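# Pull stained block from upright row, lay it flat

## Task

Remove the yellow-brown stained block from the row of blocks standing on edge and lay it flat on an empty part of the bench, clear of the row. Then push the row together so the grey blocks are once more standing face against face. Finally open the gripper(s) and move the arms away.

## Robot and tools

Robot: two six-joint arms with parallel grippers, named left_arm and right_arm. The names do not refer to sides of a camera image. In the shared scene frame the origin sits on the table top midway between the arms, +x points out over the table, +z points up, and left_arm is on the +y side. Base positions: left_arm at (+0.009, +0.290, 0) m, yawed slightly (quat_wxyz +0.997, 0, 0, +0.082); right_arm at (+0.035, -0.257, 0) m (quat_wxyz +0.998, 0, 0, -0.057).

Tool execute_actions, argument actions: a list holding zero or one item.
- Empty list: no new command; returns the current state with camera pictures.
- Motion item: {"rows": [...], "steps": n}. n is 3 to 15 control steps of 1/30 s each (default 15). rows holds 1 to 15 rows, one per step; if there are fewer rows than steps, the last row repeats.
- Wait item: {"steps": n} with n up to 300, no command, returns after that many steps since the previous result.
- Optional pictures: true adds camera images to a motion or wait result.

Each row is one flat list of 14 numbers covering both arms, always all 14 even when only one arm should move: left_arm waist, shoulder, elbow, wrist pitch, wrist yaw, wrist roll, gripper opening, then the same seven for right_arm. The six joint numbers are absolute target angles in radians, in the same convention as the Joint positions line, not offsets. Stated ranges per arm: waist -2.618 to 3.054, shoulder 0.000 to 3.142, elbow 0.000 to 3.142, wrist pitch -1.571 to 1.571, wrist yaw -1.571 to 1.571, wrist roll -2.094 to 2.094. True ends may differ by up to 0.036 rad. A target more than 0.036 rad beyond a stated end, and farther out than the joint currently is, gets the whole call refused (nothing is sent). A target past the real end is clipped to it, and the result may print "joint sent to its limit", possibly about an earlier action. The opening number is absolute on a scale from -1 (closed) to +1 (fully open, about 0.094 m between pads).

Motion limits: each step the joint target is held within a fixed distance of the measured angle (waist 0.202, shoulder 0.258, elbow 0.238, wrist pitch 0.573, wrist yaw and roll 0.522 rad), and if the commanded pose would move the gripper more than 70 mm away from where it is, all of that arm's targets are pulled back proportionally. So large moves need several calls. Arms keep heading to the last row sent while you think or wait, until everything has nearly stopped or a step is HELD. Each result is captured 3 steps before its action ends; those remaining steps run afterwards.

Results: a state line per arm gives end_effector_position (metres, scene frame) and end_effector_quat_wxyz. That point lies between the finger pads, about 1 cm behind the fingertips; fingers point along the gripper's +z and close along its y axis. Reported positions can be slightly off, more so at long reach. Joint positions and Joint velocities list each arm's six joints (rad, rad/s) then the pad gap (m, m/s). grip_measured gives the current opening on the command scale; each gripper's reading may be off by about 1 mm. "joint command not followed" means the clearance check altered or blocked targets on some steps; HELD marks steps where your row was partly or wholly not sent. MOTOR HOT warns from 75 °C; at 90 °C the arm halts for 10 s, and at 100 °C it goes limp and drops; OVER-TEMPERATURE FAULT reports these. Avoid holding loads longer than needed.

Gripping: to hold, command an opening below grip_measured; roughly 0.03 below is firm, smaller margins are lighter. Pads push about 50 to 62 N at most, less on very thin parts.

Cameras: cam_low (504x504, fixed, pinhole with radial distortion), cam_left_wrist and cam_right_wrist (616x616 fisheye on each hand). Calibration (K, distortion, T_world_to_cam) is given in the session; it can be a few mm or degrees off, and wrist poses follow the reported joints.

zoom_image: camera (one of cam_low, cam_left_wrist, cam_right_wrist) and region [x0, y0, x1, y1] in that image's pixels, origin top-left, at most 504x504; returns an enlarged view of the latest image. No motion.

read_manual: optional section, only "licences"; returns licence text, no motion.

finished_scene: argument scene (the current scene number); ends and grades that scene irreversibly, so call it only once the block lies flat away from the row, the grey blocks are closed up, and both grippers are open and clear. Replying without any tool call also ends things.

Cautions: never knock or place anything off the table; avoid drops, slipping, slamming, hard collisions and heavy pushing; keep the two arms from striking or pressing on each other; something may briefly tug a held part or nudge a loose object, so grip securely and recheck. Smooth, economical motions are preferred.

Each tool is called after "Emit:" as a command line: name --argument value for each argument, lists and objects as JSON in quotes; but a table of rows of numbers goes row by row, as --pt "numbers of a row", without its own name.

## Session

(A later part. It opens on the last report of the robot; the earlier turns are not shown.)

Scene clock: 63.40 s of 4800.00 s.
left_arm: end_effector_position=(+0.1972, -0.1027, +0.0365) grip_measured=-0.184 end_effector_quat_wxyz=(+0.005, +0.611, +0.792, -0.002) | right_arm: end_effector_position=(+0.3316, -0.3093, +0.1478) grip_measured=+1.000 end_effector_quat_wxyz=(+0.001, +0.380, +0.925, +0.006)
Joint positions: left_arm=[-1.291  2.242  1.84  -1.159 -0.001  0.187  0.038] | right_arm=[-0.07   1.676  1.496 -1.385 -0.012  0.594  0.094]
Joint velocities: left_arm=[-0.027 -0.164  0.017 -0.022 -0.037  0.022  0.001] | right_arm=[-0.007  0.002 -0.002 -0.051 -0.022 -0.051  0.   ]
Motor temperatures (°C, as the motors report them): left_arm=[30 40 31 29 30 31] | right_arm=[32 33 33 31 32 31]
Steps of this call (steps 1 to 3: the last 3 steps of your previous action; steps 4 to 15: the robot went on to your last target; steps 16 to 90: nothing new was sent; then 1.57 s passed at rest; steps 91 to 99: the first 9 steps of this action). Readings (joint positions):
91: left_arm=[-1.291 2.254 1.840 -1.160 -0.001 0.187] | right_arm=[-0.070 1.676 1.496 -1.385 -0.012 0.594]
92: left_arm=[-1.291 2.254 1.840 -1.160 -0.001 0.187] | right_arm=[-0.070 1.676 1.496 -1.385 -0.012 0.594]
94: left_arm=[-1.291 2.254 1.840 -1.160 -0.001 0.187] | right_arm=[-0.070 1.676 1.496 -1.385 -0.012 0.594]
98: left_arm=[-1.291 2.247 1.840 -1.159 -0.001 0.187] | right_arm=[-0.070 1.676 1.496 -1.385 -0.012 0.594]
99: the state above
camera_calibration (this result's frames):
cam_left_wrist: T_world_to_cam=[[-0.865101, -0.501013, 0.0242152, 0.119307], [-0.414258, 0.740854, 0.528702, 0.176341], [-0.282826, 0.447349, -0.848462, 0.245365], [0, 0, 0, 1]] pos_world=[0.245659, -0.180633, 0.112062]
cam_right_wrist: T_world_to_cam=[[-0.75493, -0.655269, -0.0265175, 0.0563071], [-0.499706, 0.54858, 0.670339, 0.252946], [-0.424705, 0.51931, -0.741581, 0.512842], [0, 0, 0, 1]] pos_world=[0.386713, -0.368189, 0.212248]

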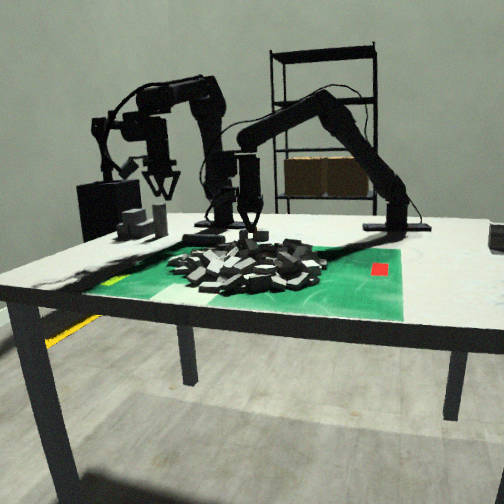

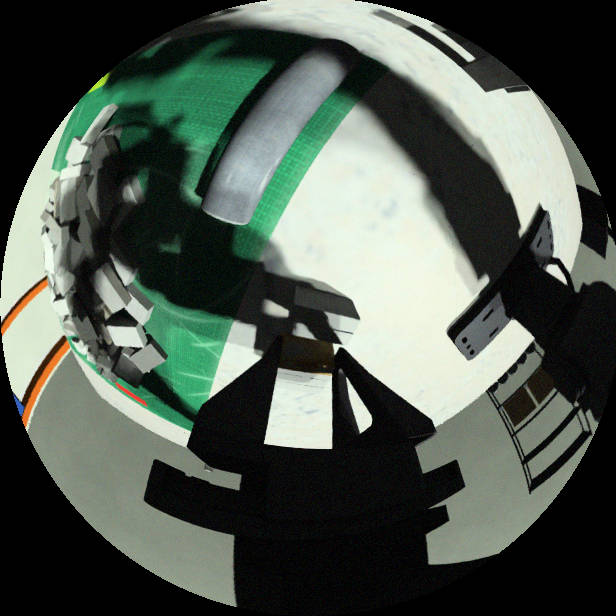

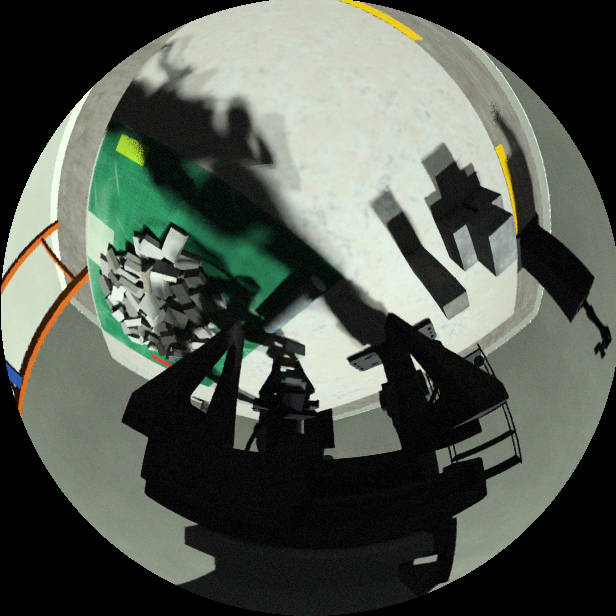

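Emit:
execute_actions --actions '[]'

Emit:
zoom_image --camera "cam_left_wrist" --region '[230, 270, 390, 430]'

Scene clock: 63.50 s of 4800.00 s.
left_arm: end_effector_position=(+0.1978, -0.1039, +0.0419) grip_measured=-0.184 end_effector_quat_wxyz=(+0.011, +0.611, +0.792, -0.005) | right_arm: end_effector_position=(+0.3316, -0.3093, +0.1478) grip_measured=+1.000 end_effector_quat_wxyz=(+0.001, +0.380, +0.925, +0.006)
Joint positions: left_arm=[-1.291  2.229  1.84  -1.158 -0.001  0.187  0.038] | right_arm=[-0.07   1.676  1.496 -1.385 -0.012  0.594  0.094]
Joint velocities: left_arm=[-0.012 -0.095  0.002 -0.037  0.007 -0.081  0.001] | right_arm=[-0.007  0.032  0.007  0.022  0.007  0.007  0.   ]
Motor temperatures (°C, as the motors report them): left_arm=[30 40 31 29 30 31] | right_arm=[32 33 33 31 32 31]
Kept back: nothing.
Steps of this call (steps 1 to 3: the last 3 steps of your previous action). Readings (joint positions):
1: left_arm=[-1.291 2.237 1.840 -1.158 -0.001 0.187] | right_arm=[-0.070 1.676 1.496 -1.385 -0.012 0.594]
2: left_arm=[-1.291 2.233 1.840 -1.158 -0.001 0.187] | right_arm=[-0.070 1.676 1.496 -1.385 -0.012 0.594]
3: the state above
camera_calibration (this result's frames):
cam_left_wrist: T_world_to_cam=[[-0.865251, -0.500697, 0.0253573, 0.119084], [-0.417425, 0.747518, 0.516695, 0.176421], [-0.277663, 0.436486, -0.855794, 0.248799], [0, 0, 0, 1]] pos_world=[0.245763, -0.180851, 0.118745]
cam_right_wrist: T_world_to_cam=[[-0.75493, -0.655269, -0.0265175, 0.0563071], [-0.499706, 0.54858, 0.670339, 0.252946], [-0.424705, 0.51931, -0.741581, 0.512842], [0, 0, 0, 1]] pos_world=[0.386713, -0.368189, 0.212248]

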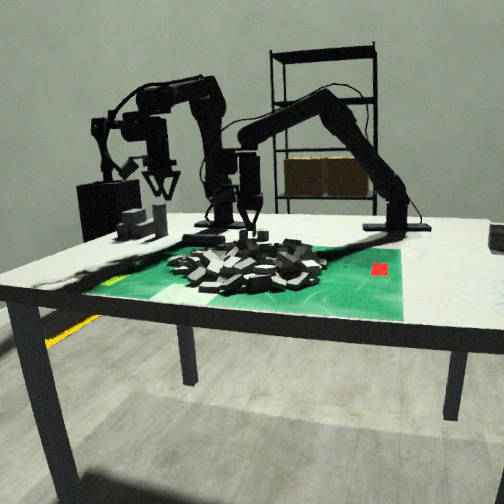

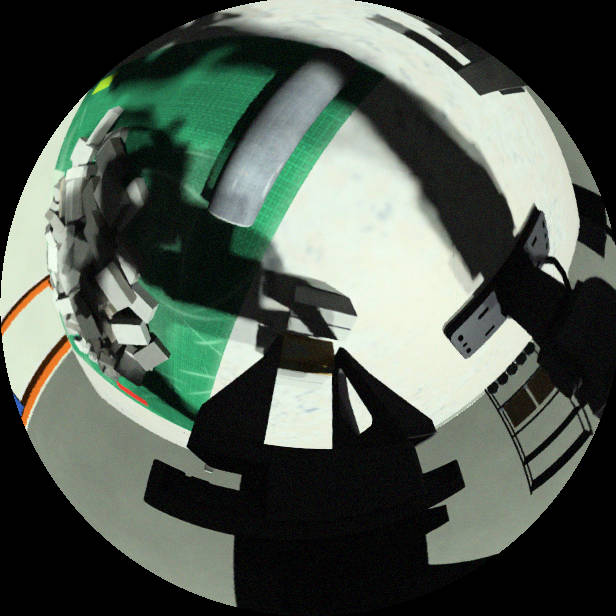

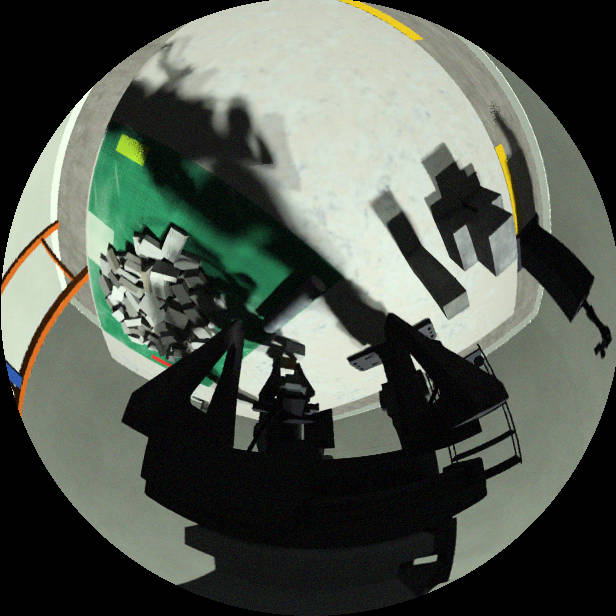

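Region (230, 270, 390, 430) of cam_left_wrist's 616x616 image, scaled by 3.150, with more detail than that image has.

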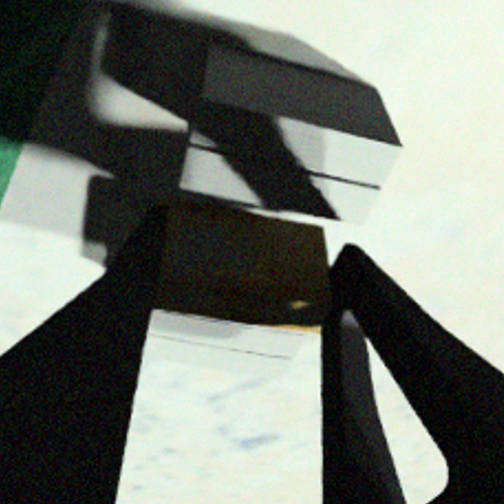

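Emit:
execute_actions --actions '[{"rows": [[-1.284,2.185,1.85,-1.146,-0.005,0.183,-0.214,-0.0604,1.679,1.508,-1.399,0,0.6,1],[-1.284,2.168,1.85,-1.146,-0.005,0.183,-0.214,-0.0604,1.679,1.508,-1.399,0,0.6,1],[-1.284,2.151,1.85,-1.146,-0.005,0.183,-0.214,-0.0604,1.679,1.508,-1.399,0,0.6,1],[-1.284,2.134,1.85,-1.146,-0.005,0.183,-0.214,-0.0604,1.679,1.508,-1.399,0,0.6,1],[-1.284,2.117,1.85,-1.146,-0.005,0.183,-0.214,-0.0604,1.679,1.508,-1.399,0,0.6,1],[-1.284,2.10,1.85,-1.146,-0.005,0.183,-0.214,-0.0604,1.679,1.508,-1.399,0,0.6,1],[-1.284,2.08,1.8225,-1.113,-0.005,0.183,-0.214,-0.0604,1.679,1.508,-1.399,0,0.6,1],[-1.284,2.06,1.795,-1.081,-0.005,0.183,-0.214,-0.0604,1.679,1.508,-1.399,0,0.6,1],[-1.284,2.04,1.7675,-1.048,-0.005,0.183,-0.214,-0.0604,1.679,1.508,-1.399,0,0.6,1],[-1.284,2.02,1.74,-1.015,-0.005,0.183,-0.214,-0.0604,1.679,1.508,-1.399,0,0.6,1],[-1.284,2.00,1.7125,-0.983,-0.005,0.183,-0.214,-0.0604,1.679,1.508,-1.399,0,0.6,1],[-1.284,1.98,1.685,-0.95,-0.005,0.183,-0.214,-0.0604,1.679,1.508,-1.399,0,0.6,1],[-1.284,1.96,1.659,-0.92,-0.005,0.183,-0.214,-0.0604,1.679,1.508,-1.399,0,0.6,1],[-1.284,1.94,1.634,-0.89,-0.005,0.183,-0.214,-0.0604,1.679,1.508,-1.399,0,0.6,1],[-1.284,1.92,1.608,-0.86,-0.005,0.183,-0.214,-0.0604,1.679,1.508,-1.399,0,0.6,1]], "steps": 15}]' --pictures false

Emit:
execute_actions --actions '[{"rows": [[-1.284,1.90,1.582,-0.83,-0.005,0.173,-0.214,-0.0604,1.679,1.508,-1.399,0,0.6,1],[-1.284,1.88,1.557,-0.80,-0.005,0.163,-0.214,-0.0604,1.679,1.508,-1.399,0,0.6,1],[-1.284,1.86,1.531,-0.77,-0.005,0.153,-0.214,-0.0604,1.679,1.508,-1.399,0,0.6,1],[-1.284,1.84,1.505,-0.74,-0.005,0.143,-0.214,-0.0604,1.679,1.508,-1.399,0,0.6,1],[-1.284,1.82,1.480,-0.71,-0.005,0.133,-0.214,-0.0604,1.679,1.508,-1.399,0,0.6,1],[-1.284,1.80,1.454,-0.68,-0.005,0.123,-0.214,-0.0604,1.679,1.508,-1.399,0,0.6,1],[-1.284,1.786,1.424,-0.632,-0.005,0.113,-0.214,-0.0604,1.679,1.508,-1.399,0,0.6,1],[-1.284,1.772,1.394,-0.583,-0.005,0.103,-0.214,-0.0604,1.679,1.508,-1.399,0,0.6,1],[-1.284,1.758,1.365,-0.535,-0.005,0.093,-0.214,-0.0604,1.679,1.508,-1.399,0,0.6,1],[-1.284,1.745,1.335,-0.486,-0.005,0.083,-0.214,-0.0604,1.679,1.508,-1.399,0,0.6,1],[-1.284,1.731,1.305,-0.438,-0.005,0.073,-0.214,-0.0604,1.679,1.508,-1.399,0,0.6,1],[-1.284,1.717,1.275,-0.389,-0.005,0.063,-0.214,-0.0604,1.679,1.508,-1.399,0,0.6,1],[-1.284,1.703,1.246,-0.341,-0.005,0.053,-0.214,-0.0604,1.679,1.508,-1.399,0,0.6,1],[-1.284,1.689,1.216,-0.292,-0.005,0.043,-0.214,-0.0604,1.679,1.508,-1.399,0,0.6,1],[-1.284,1.675,1.186,-0.244,-0.005,0.033,-0.214,-0.0604,1.679,1.508,-1.399,0,0.6,1]], "steps": 15}]' --pictures false

Emit:
execute_actions --actions '[{"rows": [[-1.284,1.662,1.156,-0.195,-0.005,0.023,-0.214,-0.0604,1.679,1.508,-1.399,0,0.6,1],[-1.284,1.648,1.127,-0.147,-0.005,0.013,-0.214,-0.0604,1.679,1.508,-1.399,0,0.6,1],[-1.284,1.634,1.097,-0.098,-0.005,0.003,-0.214,-0.0604,1.679,1.508,-1.399,0,0.6,1],[-1.284,1.62,1.067,-0.05,-0.005,-0.007,-0.214,-0.0604,1.679,1.508,-1.399,0,0.6,1],[-1.284,1.62,1.037,0.008,-0.005,-0.007,-0.214,-0.0604,1.679,1.508,-1.399,0,0.6,1],[-1.284,1.62,1.008,0.065,-0.005,-0.007,-0.214,-0.0604,1.679,1.508,-1.399,0,0.6,1],[-1.284,1.62,0.978,0.123,-0.005,-0.007,-0.214,-0.0604,1.679,1.508,-1.399,0,0.6,1],[-1.284,1.62,0.948,0.181,-0.005,-0.007,-0.214,-0.0604,1.679,1.508,-1.399,0,0.6,1],[-1.284,1.62,0.919,0.238,-0.005,-0.007,-0.214,-0.0604,1.679,1.508,-1.399,0,0.6,1],[-1.284,1.62,0.889,0.296,-0.005,-0.007,-0.214,-0.0604,1.679,1.508,-1.399,0,0.6,1],[-1.284,1.62,0.859,0.354,-0.005,-0.007,-0.214,-0.0604,1.679,1.508,-1.399,0,0.6,1],[-1.284,1.62,0.829,0.412,-0.005,-0.007,-0.214,-0.0604,1.679,1.508,-1.399,0,0.6,1],[-1.284,1.62,0.800,0.469,-0.005,-0.007,-0.214,-0.0604,1.679,1.508,-1.399,0,0.6,1],[-1.284,1.62,0.770,0.527,-0.005,-0.007,-0.214,-0.0604,1.679,1.508,-1.399,0,0.6,1],[-1.303,1.62,0.740,0.585,-0.005,-0.007,-0.214,-0.0604,1.679,1.508,-1.399,0,0.6,1]], "steps": 15}]' --pictures false

Emit:
execute_actions --actions '[{"rows": [[-1.323,1.62,0.711,0.642,-0.005,-0.007,-0.214,-0.057,1.678,1.506,-1.398,0,0.59,1],[-1.342,1.62,0.681,0.70,-0.005,-0.007,-0.214,-0.048,1.676,1.501,-1.395,0,0.59,1],[-1.362,1.63,0.652,0.755,-0.005,-0.007,-0.214,-0.032,1.671,1.493,-1.391,0,0.59,1],[-1.381,1.64,0.623,0.81,-0.005,-0.007,-0.214,-0.012,1.666,1.482,-1.385,0,0.59,1],[-1.400,1.65,0.594,0.865,-0.005,-0.007,-0.214,0.014,1.659,1.468,-1.378,0,0.59,1],[-1.420,1.66,0.565,0.92,-0.005,-0.007,-0.214,0.043,1.651,1.452,-1.369,0,0.59,1],[-1.439,1.67,0.536,0.975,-0.005,-0.007,-0.214,0.077,1.642,1.434,-1.360,0,0.59,1],[-1.459,1.68,0.507,1.03,-0.005,-0.007,-0.214,0.115,1.632,1.413,-1.349,0,0.58,1],[-1.478,1.69,0.478,1.085,-0.005,-0.007,-0.214,0.155,1.621,1.391,-1.338,0,0.58,1],[-1.497,1.70,0.449,1.14,-0.005,-0.007,-0.214,0.198,1.609,1.368,-1.325,0,0.58,1],[-1.517,1.717,0.422,1.187,-0.005,-0.007,-0.214,0.244,1.597,1.343,-1.312,0,0.58,1],[-1.536,1.733,0.395,1.233,-0.005,-0.007,-0.214,0.291,1.584,1.318,-1.299,0,0.58,1],[-1.556,1.75,0.368,1.28,-0.005,-0.007,-0.214,0.340,1.571,1.292,-1.285,0,0.58,1],[-1.575,1.767,0.341,1.327,-0.005,-0.007,-0.214,0.389,1.558,1.265,-1.271,0,0.58,1],[-1.594,1.783,0.314,1.373,-0.005,-0.007,-0.214,0.439,1.5445,1.238,-1.257,0,0.58,1]], "steps": 15}]' --pictures false

Emit:
execute_actions --actions '[{"rows": [[-1.614,1.80,0.287,1.42,-0.005,-0.007,-0.214,0.489,1.531,1.211,-1.243,0,0.57,1],[-1.633,1.812,0.287,1.43,-0.005,-0.007,-0.214,0.538,1.518,1.184,-1.229,0,0.57,1],[-1.653,1.824,0.287,1.44,-0.005,-0.007,-0.214,0.587,1.505,1.158,-1.215,0,0.57,1],[-1.672,1.836,0.287,1.45,-0.005,-0.007,-0.214,0.634,1.492,1.133,-1.202,0,0.57,1],[-1.691,1.848,0.287,1.46,-0.005,-0.007,-0.214,0.679,1.480,1.108,-1.189,0,0.57,1],[-1.711,1.86,0.287,1.47,-0.005,-0.007,-0.214,0.722,1.468,1.085,-1.176,0,0.57,1],[-1.730,1.872,0.287,1.48,-0.005,-0.007,-0.214,0.763,1.457,1.063,-1.165,0,0.57,1],[-1.750,1.884,0.287,1.48,-0.005,-0.007,-0.214,0.800,1.447,1.042,-1.154,0,0.558,1],[-1.769,1.896,0.287,1.48,-0.005,-0.007,-0.214,0.834,1.438,1.024,-1.145,0,0.558,1],[-1.789,1.908,0.287,1.48,-0.005,-0.007,-0.214,0.864,1.430,1.008,-1.136,0,0.558,1],[-1.789,1.92,0.287,1.48,-0.005,-0.007,-0.214,0.889,1.423,0.994,-1.129,0,0.558,1],[-1.789,1.932,0.287,1.48,-0.005,-0.007,-0.214,0.910,1.418,0.983,-1.123,0,0.558,1],[-1.789,1.944,0.287,1.48,-0.005,-0.007,-0.214,0.925,1.413,0.975,-1.119,0,0.558,1],[-1.789,1.954,0.287,1.48,-0.005,-0.007,-0.214,0.935,1.411,0.970,-1.116,0,0.558,1],[-1.789,1.96,0.287,1.48,-0.005,-0.007,-0.214,0.938,1.41,0.968,-1.115,0,0.558,1]], "steps": 15}]' --pictures false

Emit:
execute_actions --actions '[{"steps": 15}]' --pictures true

Scene clock: 70.60 s of 4800.00 s.
left_arm: end_effector_position=(+0.2016, -0.1120, +0.1029) grip_measured=-0.184 end_effector_quat_wxyz=(+0.103, +0.607, +0.786, -0.052) | right_arm: end_effector_position=(+0.3316, -0.3093, +0.1478) grip_measured=+1.000 end_effector_quat_wxyz=(+0.001, +0.380, +0.925, +0.006)
Joint positions: left_arm=[-1.291  2.03   1.748 -1.057 -0.001  0.187  0.038] | right_arm=[-0.07   1.676  1.496 -1.385 -0.012  0.594  0.094]
Joint velocities: left_arm=[-0.002 -0.716 -0.72   0.769  0.022 -0.037 -0.002] | right_arm=[ 0.002  0.002 -0.002  0.007  0.095 -0.007  0.   ]
Motor temperatures (°C, as the motors report them): left_arm=[30 42 31 30 30 31] | right_arm=[32 33 33 31 32 31]
Steps of this call (steps 1 to 30: the robot went on to your last target; steps 31 to 90: nothing new was sent; then 3.70 s passed at rest; steps 91 to 102: the first 12 steps of this action). Readings (joint positions):
91: left_arm=[-1.291 2.225 1.840 -1.156 -0.001 0.187] | right_arm=[-0.070 1.676 1.496 -1.385 -0.012 0.594]
92: left_arm=[-1.291 2.223 1.840 -1.156 -0.001 0.187] | right_arm=[-0.070 1.676 1.496 -1.385 -0.012 0.594]
94: left_arm=[-1.291 2.210 1.840 -1.156 -0.001 0.187] | right_arm=[-0.070 1.676 1.496 -1.385 -0.012 0.594]
98: left_arm=[-1.291 2.139 1.828 -1.140 -0.001 0.187] | right_arm=[-0.070 1.676 1.496 -1.385 -0.012 0.594]
102: the state above

Scene clock: 71.10 s of 4800.00 s.
left_arm: end_effector_position=(+0.2027, -0.1142, +0.1173) grip_measured=-0.184 end_effector_quat_wxyz=(+0.237, +0.558, +0.785, -0.132) | right_arm: end_effector_position=(+0.3316, -0.3093, +0.1478) grip_measured=+1.000 end_effector_quat_wxyz=(+0.001, +0.380, +0.925, +0.006)
Joint positions: left_arm=[-1.291  1.766  1.334 -0.59  -0.001  0.109  0.038] | right_arm=[-0.07   1.676  1.496 -1.385 -0.012  0.594  0.094]
Joint velocities: left_arm=[-0.017 -0.413 -0.847  1.341  0.022 -0.3    0.001] | right_arm=[-0.002  0.007 -0.002  0.037  0.007 -0.095  0.   ]
Motor temperatures (°C, as the motors report them): left_arm=[30 42 31 30 30 31] | right_arm=[32 33 33 31 32 31]
Steps of this call (steps 1 to 3: the last 3 steps of your previous action; steps 4 to 15: the first 12 steps of this action). Readings (joint positions):
4: left_arm=[-1.291 1.950 1.642 -0.953 -0.001 0.187] | right_arm=[-0.070 1.676 1.496 -1.385 -0.012 0.594]
5: left_arm=[-1.291 1.934 1.614 -0.926 -0.001 0.183] | right_arm=[-0.070 1.676 1.496 -1.385 -0.012 0.594]
7: left_arm=[-1.291 1.902 1.557 -0.872 -0.001 0.174] | right_arm=[-0.070 1.676 1.496 -1.385 -0.012 0.594]
11: left_arm=[-1.291 1.831 1.447 -0.754 -0.001 0.145] | right_arm=[-0.070 1.676 1.496 -1.385 -0.012 0.594]
15: the state above

Scene clock: 71.60 s of 4800.00 s.
left_arm: end_effector_position=(+0.2097, -0.1289, +0.1185) grip_measured=-0.184 end_effector_quat_wxyz=(+0.397, +0.474, +0.746, -0.249) | right_arm: end_effector_position=(+0.3316, -0.3093, +0.1478) grip_measured=+1.000 end_effector_quat_wxyz=(+0.001, +0.380, +0.925, +0.006)
Joint positions: left_arm=[-1.291  1.644  0.889  0.16  -0.001  0.005  0.038] | right_arm=[-0.07   1.676  1.496 -1.385 -0.012  0.594  0.094]
Joint velocities: left_arm=[ 0.002 -0.002 -0.906  1.575 -0.051 -0.066 -0.   ] | right_arm=[-0.002 -0.022 -0.002  0.007  0.051 -0.037  0.   ]
Motor temperatures (°C, as the motors report them): left_arm=[30 41 31 30 30 31] | right_arm=[32 33 33 31 32 31]
Steps of this call (steps 1 to 3: the last 3 steps of your previous action; steps 4 to 15: the first 12 steps of this action). Readings (joint positions):
4: left_arm=[-1.291 1.713 1.215 -0.407 -0.001 0.071] | right_arm=[-0.070 1.676 1.496 -1.385 -0.012 0.594]
5: left_arm=[-1.291 1.701 1.184 -0.361 -0.001 0.061] | right_arm=[-0.070 1.676 1.496 -1.385 -0.012 0.594]
7: left_arm=[-1.291 1.675 1.123 -0.268 -0.001 0.041] | right_arm=[-0.070 1.676 1.496 -1.385 -0.012 0.594]
11: left_arm=[-1.291 1.645 1.008 -0.063 -0.001 0.016] | right_arm=[-0.070 1.676 1.496 -1.385 -0.012 0.594]
15: the state above

Scene clock: 72.10 s of 4800.00 s.
left_arm: end_effector_position=(+0.1124, -0.1276, +0.1092) grip_measured=-0.184 end_effector_quat_wxyz=(+0.486, +0.485, +0.620, -0.380) | right_arm: end_effector_position=(+0.3182, -0.2308, +0.1321) grip_measured=+1.000 end_effector_quat_wxyz=(-0.006, +0.247, +0.969, -0.002)
Joint positions: left_arm=[-1.497  1.694  0.455  0.997 -0.005 -0.002  0.038] | right_arm=[ 0.204  1.628  1.381 -1.336 -0.001  0.589  0.094]
Joint velocities: left_arm=[-0.51   0.408 -0.774  1.59  -0.037  0.007 -0.   ] | right_arm=[ 1.311 -0.33  -0.72   0.212 -0.051 -0.066  0.   ]
Motor temperatures (°C, as the motors report them): left_arm=[30 41 31 30 30 31] | right_arm=[32 33 33 31 32 31]
Steps of this call (steps 1 to 3: the last 3 steps of your previous action; steps 4 to 15: the first 12 steps of this action). Readings (joint positions):
4: left_arm=[-1.293 1.644 0.766 0.379 -0.002 0.001] | right_arm=[-0.069 1.676 1.496 -1.385 -0.012 0.594]
5: left_arm=[-1.300 1.644 0.736 0.434 -0.004 -0.000] | right_arm=[-0.068 1.676 1.496 -1.385 -0.011 0.594]
7: left_arm=[-1.329 1.644 0.678 0.546 -0.008 -0.001] | right_arm=[-0.054 1.676 1.496 -1.385 -0.008 0.594]
11: left_arm=[-1.417 1.652 0.566 0.774 -0.007 -0.002] | right_arm=[0.037 1.665 1.468 -1.369 -0.002 0.593]
15: the state above

Scene clock: 72.60 s of 4800.00 s.
left_arm: end_effector_position=(-0.0059, -0.1097, +0.0781) grip_measured=-0.184 end_effector_quat_wxyz=(+0.445, +0.552, +0.532, -0.463) | right_arm: end_effector_position=(+0.2010, -0.0983, +0.0861) grip_measured=+1.000 end_effector_quat_wxyz=(-0.013, -0.093, +0.996, -0.004)
Joint positions: left_arm=[-1.776  1.896  0.289  1.431 -0.002 -0.002  0.038] | right_arm=[ 0.868  1.45   1.025 -1.172 -0.009  0.568  0.094]
Joint velocities: left_arm=[-0.276  0.335 -0.002  0.242  0.066  0.022 -0.001] | right_arm=[ 0.725 -0.217 -0.427  0.125  0.037 -0.081  0.   ]
Motor temperatures (°C, as the motors report them): left_arm=[30 41 31 30 30 31] | right_arm=[32 33 33 31 32 31]
Steps of this call (steps 1 to 3: the last 3 steps of your previous action; steps 4 to 15: the first 12 steps of this action). Readings (joint positions):
4: left_arm=[-1.573 1.762 0.345 1.193 -0.005 -0.002] | right_arm=[0.402 1.578 1.277 -1.292 -0.003 0.585]
5: left_arm=[-1.593 1.779 0.321 1.233 -0.004 -0.002] | right_arm=[0.452 1.564 1.251 -1.279 -0.003 0.583]
7: left_arm=[-1.631 1.810 0.293 1.290 -0.004 -0.002] | right_arm=[0.552 1.537 1.198 -1.255 -0.004 0.580]
11: left_arm=[-1.708 1.855 0.289 1.378 -0.005 -0.002] | right_arm=[0.733 1.487 1.100 -1.208 -0.007 0.575]
15: the state above

Scene clock: 73.10 s of 4800.00 s.
left_arm: end_effector_position=(-0.0095, -0.1079, +0.0627) grip_measured=-0.184 end_effector_quat_wxyz=(+0.434, +0.562, +0.536, -0.456) | right_arm: end_effector_position=(+0.1904, -0.0878, +0.0809) grip_measured=+1.000 end_effector_quat_wxyz=(-0.003, -0.127, +0.992, +0.003)
Joint positions: left_arm=[-1.785  1.951  0.289  1.453 -0.001 -0.002  0.038] | right_arm=[ 0.933  1.431  0.988 -1.129 -0.009  0.564  0.094]
Joint velocities: left_arm=[-0.017 -0.012  0.002 -0.007  0.022 -0.081 -0.002] | right_arm=[-0.012 -0.002  0.002 -0.037  0.007 -0.051  0.   ]
Motor temperatures (°C, as the motors report them): left_arm=[30 41 31 30 30 31] | right_arm=[32 33 33 31 32 31]
Kept back: nothing.
Steps of this call (steps 1 to 3: the last 3 steps of your previous action; steps 4 to 15: the robot went on to your last target). Readings (joint positions):
1: left_arm=[-1.783 1.908 0.289 1.437 -0.001 -0.002] | right_arm=[0.892 1.443 1.012 -1.165 -0.009 0.566]
2: left_arm=[-1.785 1.921 0.289 1.442 -0.001 -0.002] | right_arm=[0.910 1.439 1.002 -1.160 -0.009 0.566]
4: left_arm=[-1.785 1.941 0.289 1.444 -0.001 -0.002] | right_arm=[0.930 1.433 0.990 -1.152 -0.009 0.565]
8: left_arm=[-1.785 1.951 0.289 1.446 -0.001 -0.002] | right_arm=[0.933 1.431 0.988 -1.139 -0.009 0.564]
15: the state above
camera_calibration (this result's frames):
cam_left_wrist: T_world_to_cam=[[-0.963684, 0.0150797, 0.266621, -0.0232193], [-0.17889, 0.704828, -0.686452, 0.155297], [-0.198273, -0.709218, -0.676534, 0.0767159], [0, 0, 0, 1]] pos_world=[0.0206157, -0.0546991, 0.164695]
cam_right_wrist: T_world_to_cam=[[0.176416, -0.984111, -0.0200597, -0.113603], [-0.725648, -0.143798, 0.672872, 0.0878249], [-0.665066, -0.104149, -0.739486, 0.279051], [0, 0, 0, 1]] pos_world=[0.269359, -0.0701056, 0.144981]

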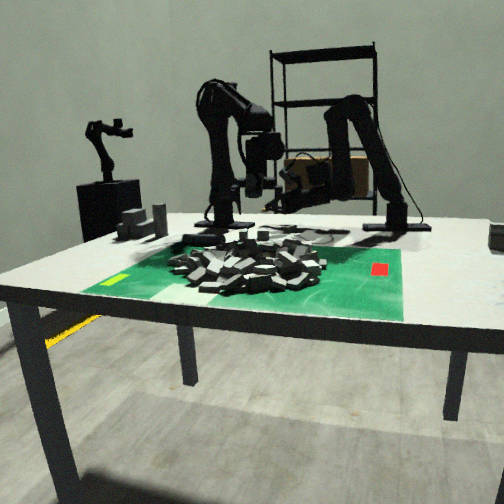

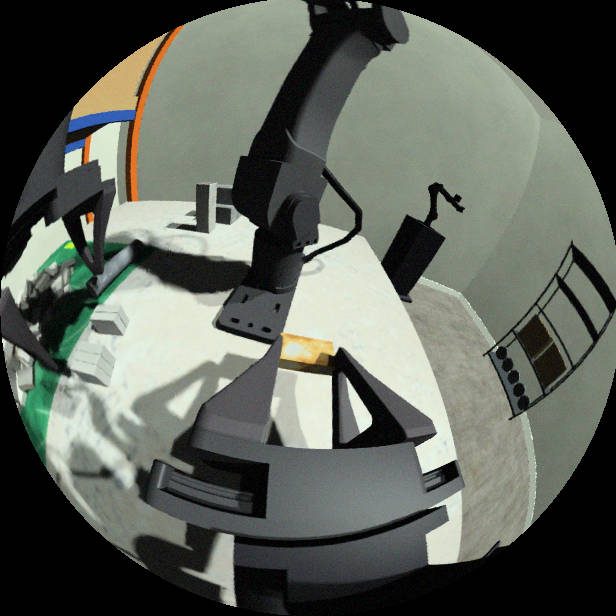

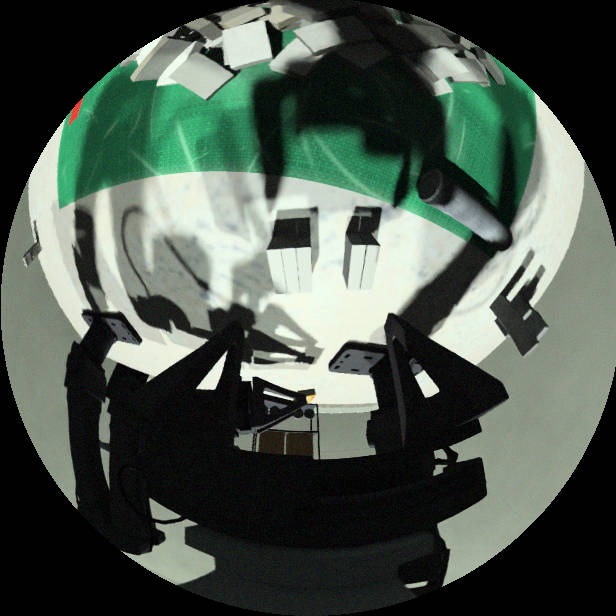

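Emit:
execute_actions --actions '[]'

Scene clock: 74.03 s of 4800.00 s.
left_arm: end_effector_position=(-0.0095, -0.1080, +0.0630) grip_measured=-0.184 end_effector_quat_wxyz=(+0.434, +0.562, +0.536, -0.457) | right_arm: end_effector_position=(+0.1907, -0.0874, +0.0809) grip_measured=+1.000 end_effector_quat_wxyz=(-0.003, -0.127, +0.992, +0.004)
Joint positions: left_arm=[-1.785  1.951  0.289  1.454 -0.001 -0.002  0.038] | right_arm=[ 0.933  1.431  0.988 -1.128 -0.009  0.564  0.094]
Joint velocities: left_arm=[ 0.007 -0.012 -0.012  0.007 -0.022  0.037  0.001] | right_arm=[-0.022  0.012 -0.007 -0.066 -0.007  0.007  0.   ]
Motor temperatures (°C, as the motors report them): left_arm=[30 40 31 30 30 31] | right_arm=[32 33 33 31 32 31]
Kept back: nothing.
Steps of this call (steps 1 to 15: the robot went on to your last target; steps 16 to 28: nothing new was sent). Readings (joint positions):
1: left_arm=[-1.785 1.951 0.289 1.453 -0.001 -0.002] | right_arm=[0.933 1.431 0.988 -1.129 -0.009 0.564]
2: left_arm=[-1.785 1.951 0.289 1.454 -0.001 -0.002] | right_arm=[0.933 1.431 0.988 -1.129 -0.009 0.564]
4: left_arm=[-1.785 1.951 0.289 1.454 -0.001 -0.002] | right_arm=[0.933 1.431 0.988 -1.128 -0.009 0.564]
8: left_arm=[-1.785 1.951 0.289 1.454 -0.001 -0.002] | right_arm=[0.933 1.431 0.988 -1.128 -0.009 0.564]
28: the state above
All arms were judged still, so your last target was given up. Only a new action makes them travel on or press farther. Fingers that are still opening or closing keep moving.
camera_calibration (this result's frames):
cam_left_wrist: T_world_to_cam=[[-0.963668, 0.0153844, 0.266658, -0.0232648], [-0.178929, 0.704043, -0.687246, 0.155494], [-0.198312, -0.709991, -0.675711, 0.0767261], [0, 0, 0, 1]] pos_world=[0.0206186, -0.0546416, 0.164911]
cam_right_wrist: T_world_to_cam=[[0.176443, -0.984083, -0.0212, -0.113229], [-0.726524, -0.144734, 0.671725, 0.0882883], [-0.664101, -0.103119, -0.740497, 0.27929], [0, 0, 0, 1]] pos_world=[0.269599, -0.0698488, 0.145108]

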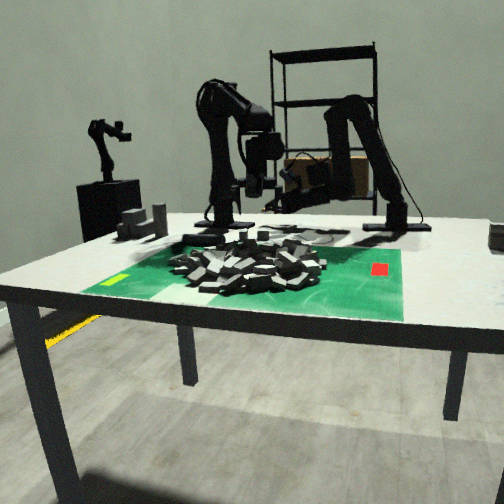

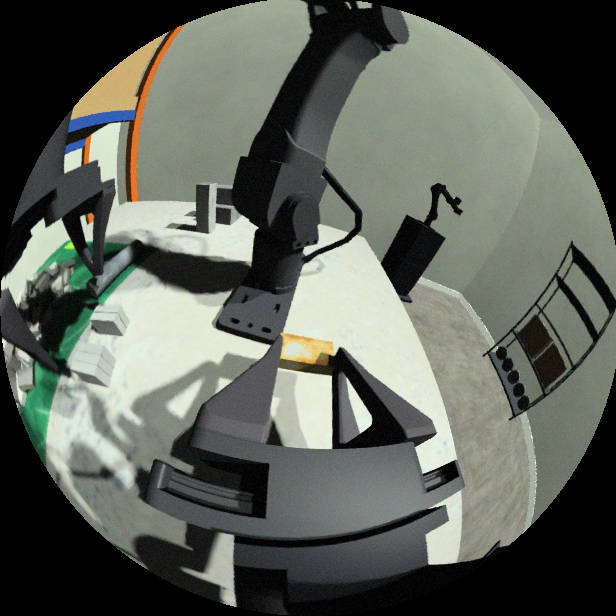

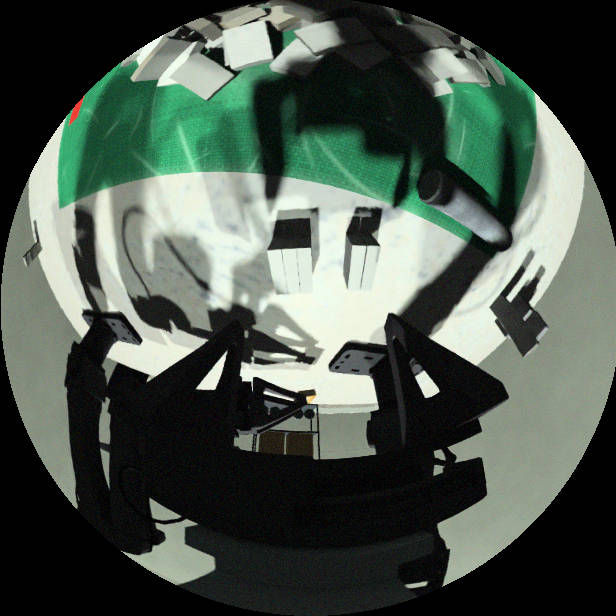

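Emit:
zoom_image --camera "cam_right_wrist" --region '[220, 190, 420, 350]'

Emit:
zoom_image --camera "cam_left_wrist" --region '[200, 270, 400, 430]'

Region (220, 190, 420, 350) of cam_right_wrist's 616x616 image, scaled by 2.520, with more detail than that image has; it fills the top 403 rows of this view, and the rest is white.

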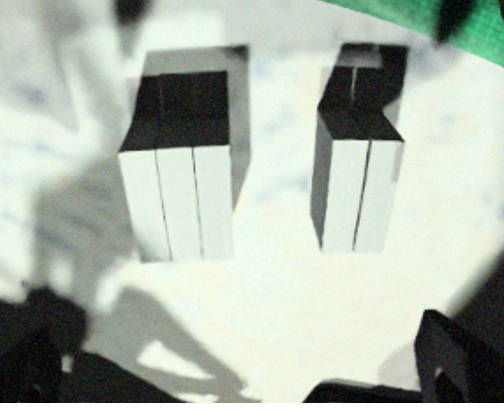

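Region (200, 270, 400, 430) of cam_left_wrist's 616x616 image, scaled by 2.520, with more detail than that image has; it fills the top 403 rows of this view, and the rest is white.

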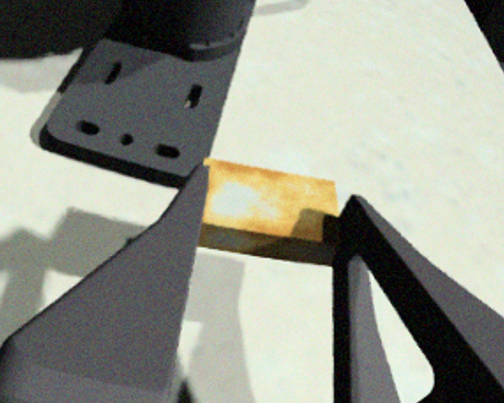

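Emit:
zoom_image --camera "cam_right_wrist" --region '[210, 290, 420, 370]'

Region (210, 290, 420, 370) of cam_right_wrist's 616x616 image, scaled by 2.400, with more detail than that image has; it fills the top 192 rows of this view, and the rest is white.

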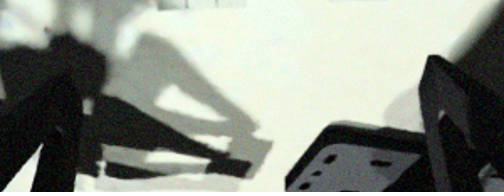

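Emit:
execute_actions --actions '[{"rows": [[-1.789,1.9526,0.287,1.4624,-0.005,-0.007,-0.214,0.931,1.4338,0.9843,-1.1221,0,0.557,1],[-1.789,1.9549,0.287,1.4585,-0.005,-0.007,-0.214,0.9279,1.4379,0.9787,-1.1132,0,0.5555,1],[-1.789,1.958,0.287,1.4533,-0.005,-0.007,-0.214,0.9238,1.4434,0.9713,-1.1014,0,0.5535,1],[-1.789,1.9619,0.287,1.4468,-0.005,-0.007,-0.214,0.9187,1.4503,0.962,-1.0866,0,0.551,1],[-1.789,1.9662,0.287,1.4397,-0.005,-0.007,-0.214,0.9131,1.4579,0.9517,-1.0703,0,0.5483,1],[-1.789,1.9705,0.287,1.4325,-0.005,-0.007,-0.214,0.9075,1.4655,0.9415,-1.054,0,0.5455,1],[-1.789,1.9748,0.287,1.4254,-0.005,-0.007,-0.214,0.9019,1.4731,0.9313,-1.0377,0,0.5428,1],[-1.789,1.9791,0.287,1.4182,-0.005,-0.007,-0.214,0.8963,1.4807,0.921,-1.0214,0,0.54,1],[-1.789,1.983,0.287,1.4117,-0.005,-0.007,-0.214,0.8912,1.4876,0.9117,-1.0066,0,0.5375,1],[-1.789,1.9861,0.287,1.4065,-0.005,-0.007,-0.214,0.8871,1.4931,0.9043,-0.9948,0,0.5355,1],[-1.789,1.9884,0.287,1.4026,-0.005,-0.007,-0.214,0.884,1.4972,0.8987,-0.9859,0,0.534,1],[-1.789,1.99,0.287,1.40,-0.005,-0.007,-0.214,0.882,1.50,0.895,-0.98,0,0.533,1]], "steps": 15}]'

Emit:
execute_actions --actions '[{"rows": [[-1.789,1.99,0.287,1.40,-0.005,-0.007,-0.214,0.882,1.50,0.895,-0.98,0,0.533,1]], "steps": 8}]' --pictures true

Scene clock: 78.80 s of 4800.00 s.
left_arm: end_effector_position=(-0.0093, -0.1045, +0.0464) grip_measured=-0.184 end_effector_quat_wxyz=(+0.419, +0.575, +0.548, -0.440) | right_arm: end_effector_position=(+0.1974, -0.0933, +0.0539) grip_measured=+1.000 end_effector_quat_wxyz=(-0.012, -0.116, +0.993, -0.004)
Joint positions: left_arm=[-1.785  1.972  0.289  1.418 -0.001 -0.002  0.038] | right_arm=[ 0.895  1.485  0.925 -1.035 -0.009  0.546  0.094]
Joint velocities: left_arm=[ 0.017  0.09  -0.027 -0.227 -0.007 -0.037  0.001] | right_arm=[-0.105  0.188 -0.227  0.242 -0.007  0.022  0.   ]
Motor temperatures (°C, as the motors report them): left_arm=[30 39 30 32 30 31] | right_arm=[32 33 33 31 32 31]
Steps of this call (steps 1 to 90: nothing new was sent; then 1.37 s passed at rest; steps 91 to 102: the first 12 steps of this action). Readings (joint positions):
91: left_arm=[-1.785 1.951 0.289 1.454 -0.001 -0.002] | right_arm=[0.933 1.431 0.988 -1.128 -0.009 0.563]
92: left_arm=[-1.785 1.951 0.289 1.454 -0.001 -0.002] | right_arm=[0.933 1.431 0.988 -1.128 -0.009 0.563]
94: left_arm=[-1.785 1.951 0.289 1.452 -0.001 -0.002] | right_arm=[0.933 1.431 0.988 -1.123 -0.009 0.561]
98: left_arm=[-1.785 1.953 0.289 1.439 -0.001 -0.002] | right_arm=[0.915 1.450 0.965 -1.081 -0.009 0.554]
102: the state above

Scene clock: 79.07 s of 4800.00 s.
left_arm: end_effector_position=(-0.0092, -0.1026, +0.0388) grip_measured=-0.184 end_effector_quat_wxyz=(+0.411, +0.581, +0.554, -0.432) | right_arm: end_effector_position=(+0.2007, -0.0916, +0.0483) grip_measured=+1.000 end_effector_quat_wxyz=(-0.008, -0.117, +0.993, -0.001)
Joint positions: left_arm=[-1.785  1.979  0.289  1.397 -0.001 -0.002  0.038] | right_arm=[ 0.89   1.496  0.912 -1.001 -0.009  0.54   0.094]
Joint velocities: left_arm=[-0.012  0.017 -0.012  0.022  0.051 -0.066 -0.001] | right_arm=[ 0.007  0.007  0.007  0.037 -0.022  0.037  0.   ]
Motor temperatures (°C, as the motors report them): left_arm=[30 39 30 32 30 31] | right_arm=[32 33 33 31 32 31]
Steps of this call (steps 1 to 3: the last 3 steps of your previous action; steps 4 to 8: the first 5 steps of this action). Readings (joint positions):
4: left_arm=[-1.785 1.979 0.289 1.399 -0.001 -0.002] | right_arm=[0.890 1.496 0.912 -1.014 -0.009 0.542]
5: left_arm=[-1.785 1.979 0.289 1.398 -0.001 -0.002] | right_arm=[0.890 1.496 0.912 -1.010 -0.009 0.541]
7: left_arm=[-1.785 1.979 0.289 1.397 -0.001 -0.002] | right_arm=[0.890 1.496 0.912 -1.003 -0.009 0.540]
8: the state above
camera_calibration (this result's frames):
cam_left_wrist: T_world_to_cam=[[-0.964792, -0.00712629, 0.262916, -0.0188088], [-0.176142, 0.759856, -0.625774, 0.138463], [-0.195319, -0.650053, -0.734358, 0.072726], [0, 0, 0, 1]] pos_world=[0.0204474, -0.0580704, 0.144999]
cam_right_wrist: T_world_to_cam=[[0.157086, -0.987503, -0.0127106, -0.116667], [-0.722124, -0.123632, 0.680626, 0.117424], [-0.673691, -0.0977384, -0.732521, 0.263422], [0, 0, 0, 1]] pos_world=[0.280586, -0.0749455, 0.111557]

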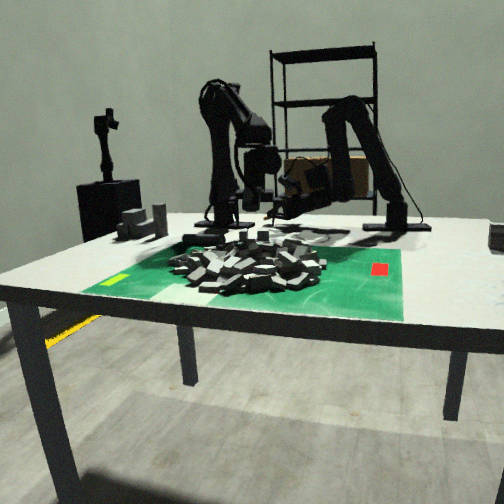

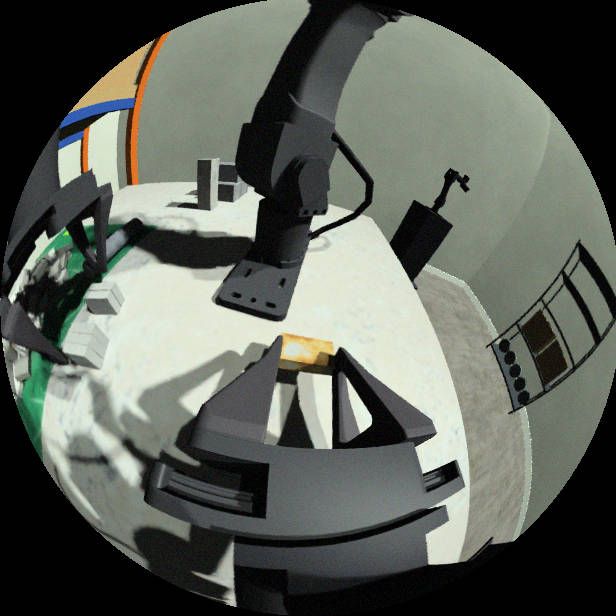

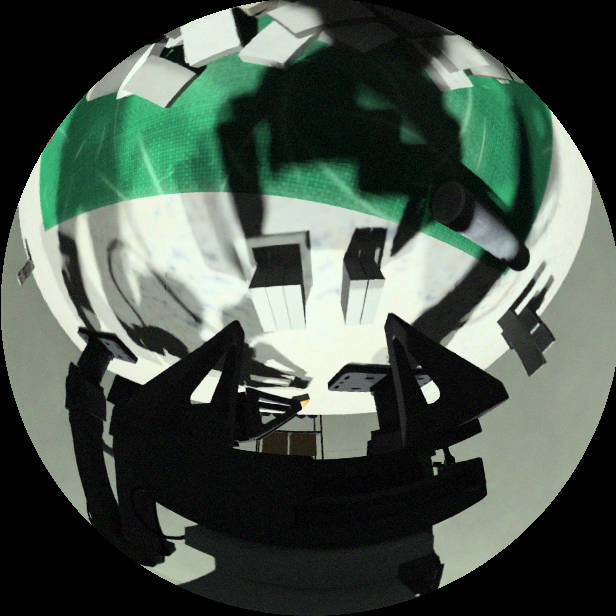

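Emit:
zoom_image --camera "cam_right_wrist" --region '[210, 220, 420, 370]'

Emit:
zoom_image --camera "cam_left_wrist" --region '[200, 280, 400, 440]'

Emit:
zoom_image --camera "cam_low" --region '[190, 170, 350, 250]'

Region (210, 220, 420, 370) of cam_right_wrist's 616x616 image, scaled by 2.400, with more detail than that image has; it fills the top 360 rows of this view, and the rest is white.

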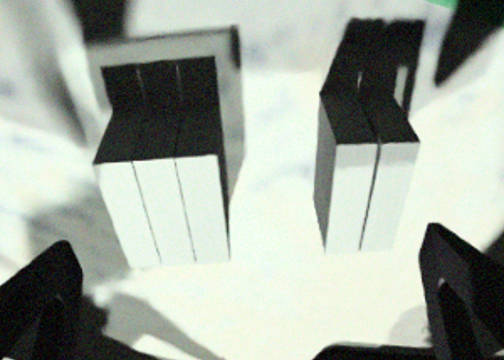

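Region (200, 280, 400, 440) of cam_left_wrist's 616x616 image, scaled by 2.520, with more detail than that image has; it fills the top 403 rows of this view, and the rest is white.

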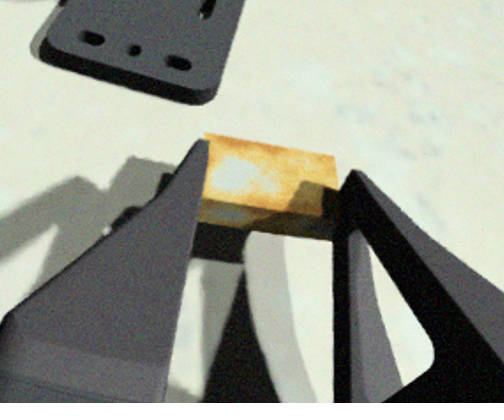

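Region (190, 170, 350, 250) of cam_low's 504x504 image, scaled by 3.150, with more detail than that image has.

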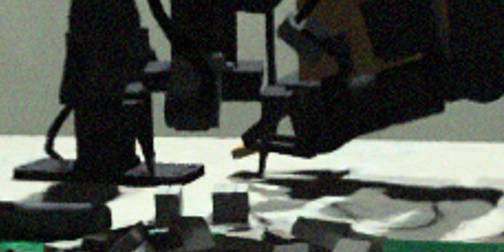

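Emit:
zoom_image --camera "cam_right_wrist" --region '[225, 270, 295, 350]'

Emit:
zoom_image --camera "cam_right_wrist" --region '[340, 265, 410, 345]'

Region (225, 270, 295, 350) of cam_right_wrist's 616x616 image, scaled by 6.300, with more detail than that image has; it fills the left 441 columns of this view, and the rest is white.

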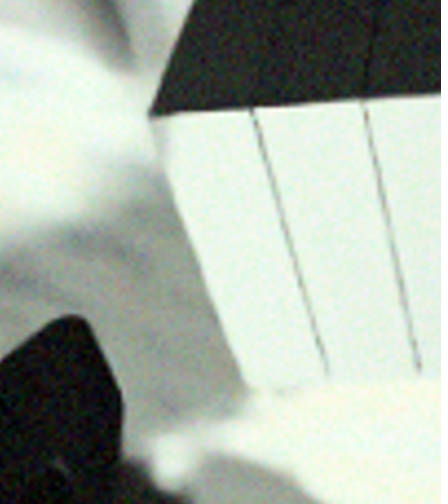

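Region (340, 265, 410, 345) of cam_right_wrist's 616x616 image, scaled by 6.300, with more detail than that image has; it fills the left 441 columns of this view, and the rest is white.

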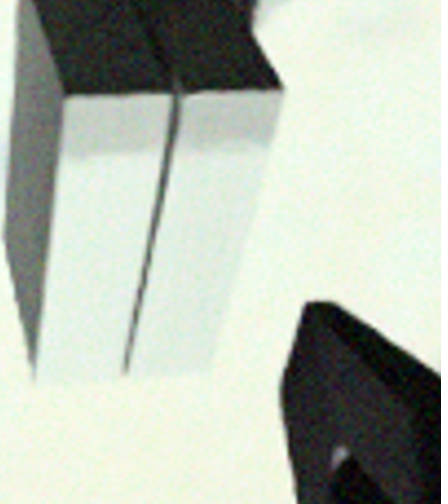

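Emit:
execute_actions --actions '[{"rows": [[-1.789,1.99,0.287,1.3965,-0.005,-0.007,-0.214,0.879,1.50,0.8924,-0.9769,0,0.534,1],[-1.789,1.99,0.287,1.3941,-0.005,-0.007,-0.214,0.876,1.50,0.8882,-0.9719,0,0.535,1],[-1.789,1.99,0.287,1.3908,-0.005,-0.007,-0.214,0.873,1.50,0.8825,-0.9651,0,0.536,1],[-1.789,1.99,0.287,1.3869,-0.005,-0.007,-0.214,0.870,1.50,0.8758,-0.9571,0,0.537,1],[-1.789,1.99,0.287,1.383,-0.005,-0.007,-0.214,0.868,1.50,0.869,-0.949,0,0.538,1],[-1.789,1.99,0.287,1.3791,-0.005,-0.007,-0.214,0.8665,1.50,0.8622,-0.9409,0,0.538,1],[-1.789,1.99,0.287,1.3752,-0.005,-0.007,-0.214,0.8665,1.50,0.8555,-0.9329,0,0.538,1],[-1.789,1.99,0.287,1.3719,-0.005,-0.007,-0.214,0.8665,1.50,0.8498,-0.9261,0,0.538,1],[-1.789,1.99,0.287,1.3695,-0.005,-0.007,-0.214,0.8665,1.50,0.8456,-0.9211,0,0.538,1],[-1.789,1.99,0.287,1.368,-0.005,-0.007,-0.214,0.8665,1.50,0.843,-0.918,0,0.538,1]], "steps": 15}]'

Emit:
execute_actions --actions '[{"rows": [[-1.789,1.99,0.287,1.368,-0.005,-0.007,-0.214,0.8665,1.50,0.843,-0.918,0,0.538,1]], "steps": 6}]' --pictures true

Scene clock: 82.53 s of 4800.00 s.
left_arm: end_effector_position=(-0.0091, -0.1006, +0.0326) grip_measured=-0.184 end_effector_quat_wxyz=(+0.404, +0.586, +0.560, -0.425) | right_arm: end_effector_position=(+0.2009, -0.0962, +0.0370) grip_measured=+1.000 end_effector_quat_wxyz=(-0.006, -0.110, +0.994, +0.001)
Joint positions: left_arm=[-1.785  1.979  0.289  1.37  -0.001 -0.002  0.038] | right_arm=[ 0.875  1.496  0.863 -0.947 -0.009  0.539  0.094]
Joint velocities: left_arm=[ 0.002  0.007 -0.017 -0.066 -0.007  0.037 -0.002] | right_arm=[-0.017  0.012 -0.066  0.022  0.007  0.066  0.   ]
Motor temperatures (°C, as the motors report them): left_arm=[30 38 30 32 30 31] | right_arm=[32 33 33 31 32 31]
Steps of this call (steps 1 to 3: the last 3 steps of your previous action; steps 4 to 15: the robot went on to your last target; steps 16 to 90: nothing new was sent; then 0.07 s passed at rest; steps 91 to 102: the first 12 steps of this action). Readings (joint positions):
91: left_arm=[-1.785 1.979 0.289 1.395 -0.001 -0.002] | right_arm=[0.890 1.496 0.912 -0.993 -0.009 0.539]
92: left_arm=[-1.785 1.979 0.289 1.395 -0.001 -0.002] | right_arm=[0.889 1.496 0.912 -0.992 -0.009 0.539]
94: left_arm=[-1.785 1.979 0.289 1.392 -0.001 -0.002] | right_arm=[0.885 1.496 0.910 -0.986 -0.009 0.539]
98: left_arm=[-1.785 1.979 0.289 1.381 -0.001 -0.002] | right_arm=[0.875 1.496 0.884 -0.960 -0.009 0.539]
102: the state above

Scene clock: 82.73 s of 4800.00 s.
left_arm: end_effector_position=(-0.0091, -0.1001, +0.0312) grip_measured=-0.184 end_effector_quat_wxyz=(+0.402, +0.588, +0.561, -0.423) | right_arm: end_effector_position=(+0.2028, -0.0945, +0.0367) grip_measured=+1.000 end_effector_quat_wxyz=(-0.002, -0.110, +0.994, +0.004)
Joint positions: left_arm=[-1.785  1.979  0.289  1.365 -0.001 -0.002  0.038] | right_arm=[ 0.875  1.496  0.862 -0.935 -0.009  0.539  0.094]
Joint velocities: left_arm=[-0.002  0.002  0.002 -0.007  0.007 -0.022  0.001] | right_arm=[ 0.022  0.002 -0.007  0.037 -0.007 -0.007  0.   ]
Motor temperatures (°C, as the motors report them): left_arm=[30 38 30 32 30 31] | right_arm=[32 33 33 31 32 31]
Steps of this call (steps 1 to 3: the last 3 steps of your previous action; steps 4 to 6: the first 3 steps of this action). Readings (joint positions):
4: left_arm=[-1.785 1.979 0.289 1.366 -0.001 -0.002] | right_arm=[0.875 1.496 0.862 -0.938 -0.009 0.539]
5: left_arm=[-1.785 1.979 0.289 1.366 -0.001 -0.002] | right_arm=[0.875 1.496 0.862 -0.936 -0.009 0.539]
6: the state above
camera_calibration (this result's frames):
cam_left_wrist: T_world_to_cam=[[-0.965211, -0.0155109, 0.261011, -0.0174638], [-0.175162, 0.779495, -0.60142, 0.133109], [-0.194128, -0.626216, -0.755094, 0.0717991], [0, 0, 0, 1]] pos_world=[0.0203976, -0.0590671, 0.138828]
cam_right_wrist: T_world_to_cam=[[0.143712, -0.989375, -0.0219837, -0.11705], [-0.7316, -0.121175, 0.670879, 0.128992], [-0.666415, -0.0803301, -0.741241, 0.25654], [0, 0, 0, 1]] pos_world=[0.282154, -0.0795676, 0.101047]

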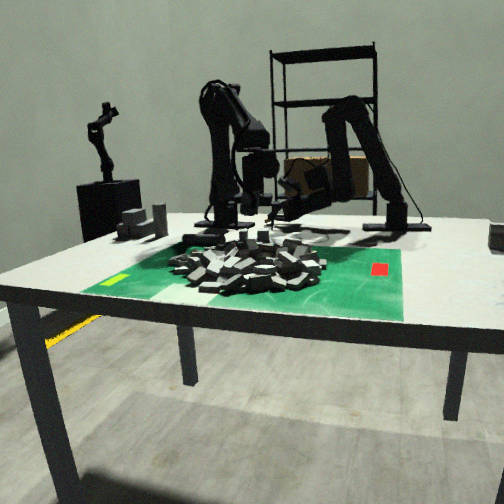

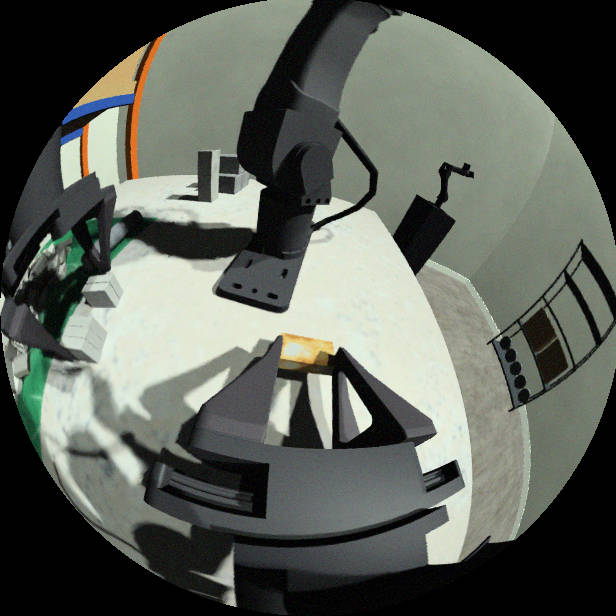

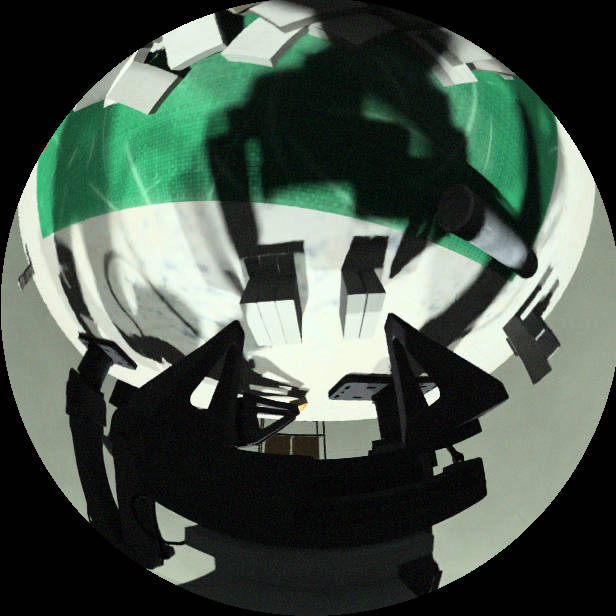

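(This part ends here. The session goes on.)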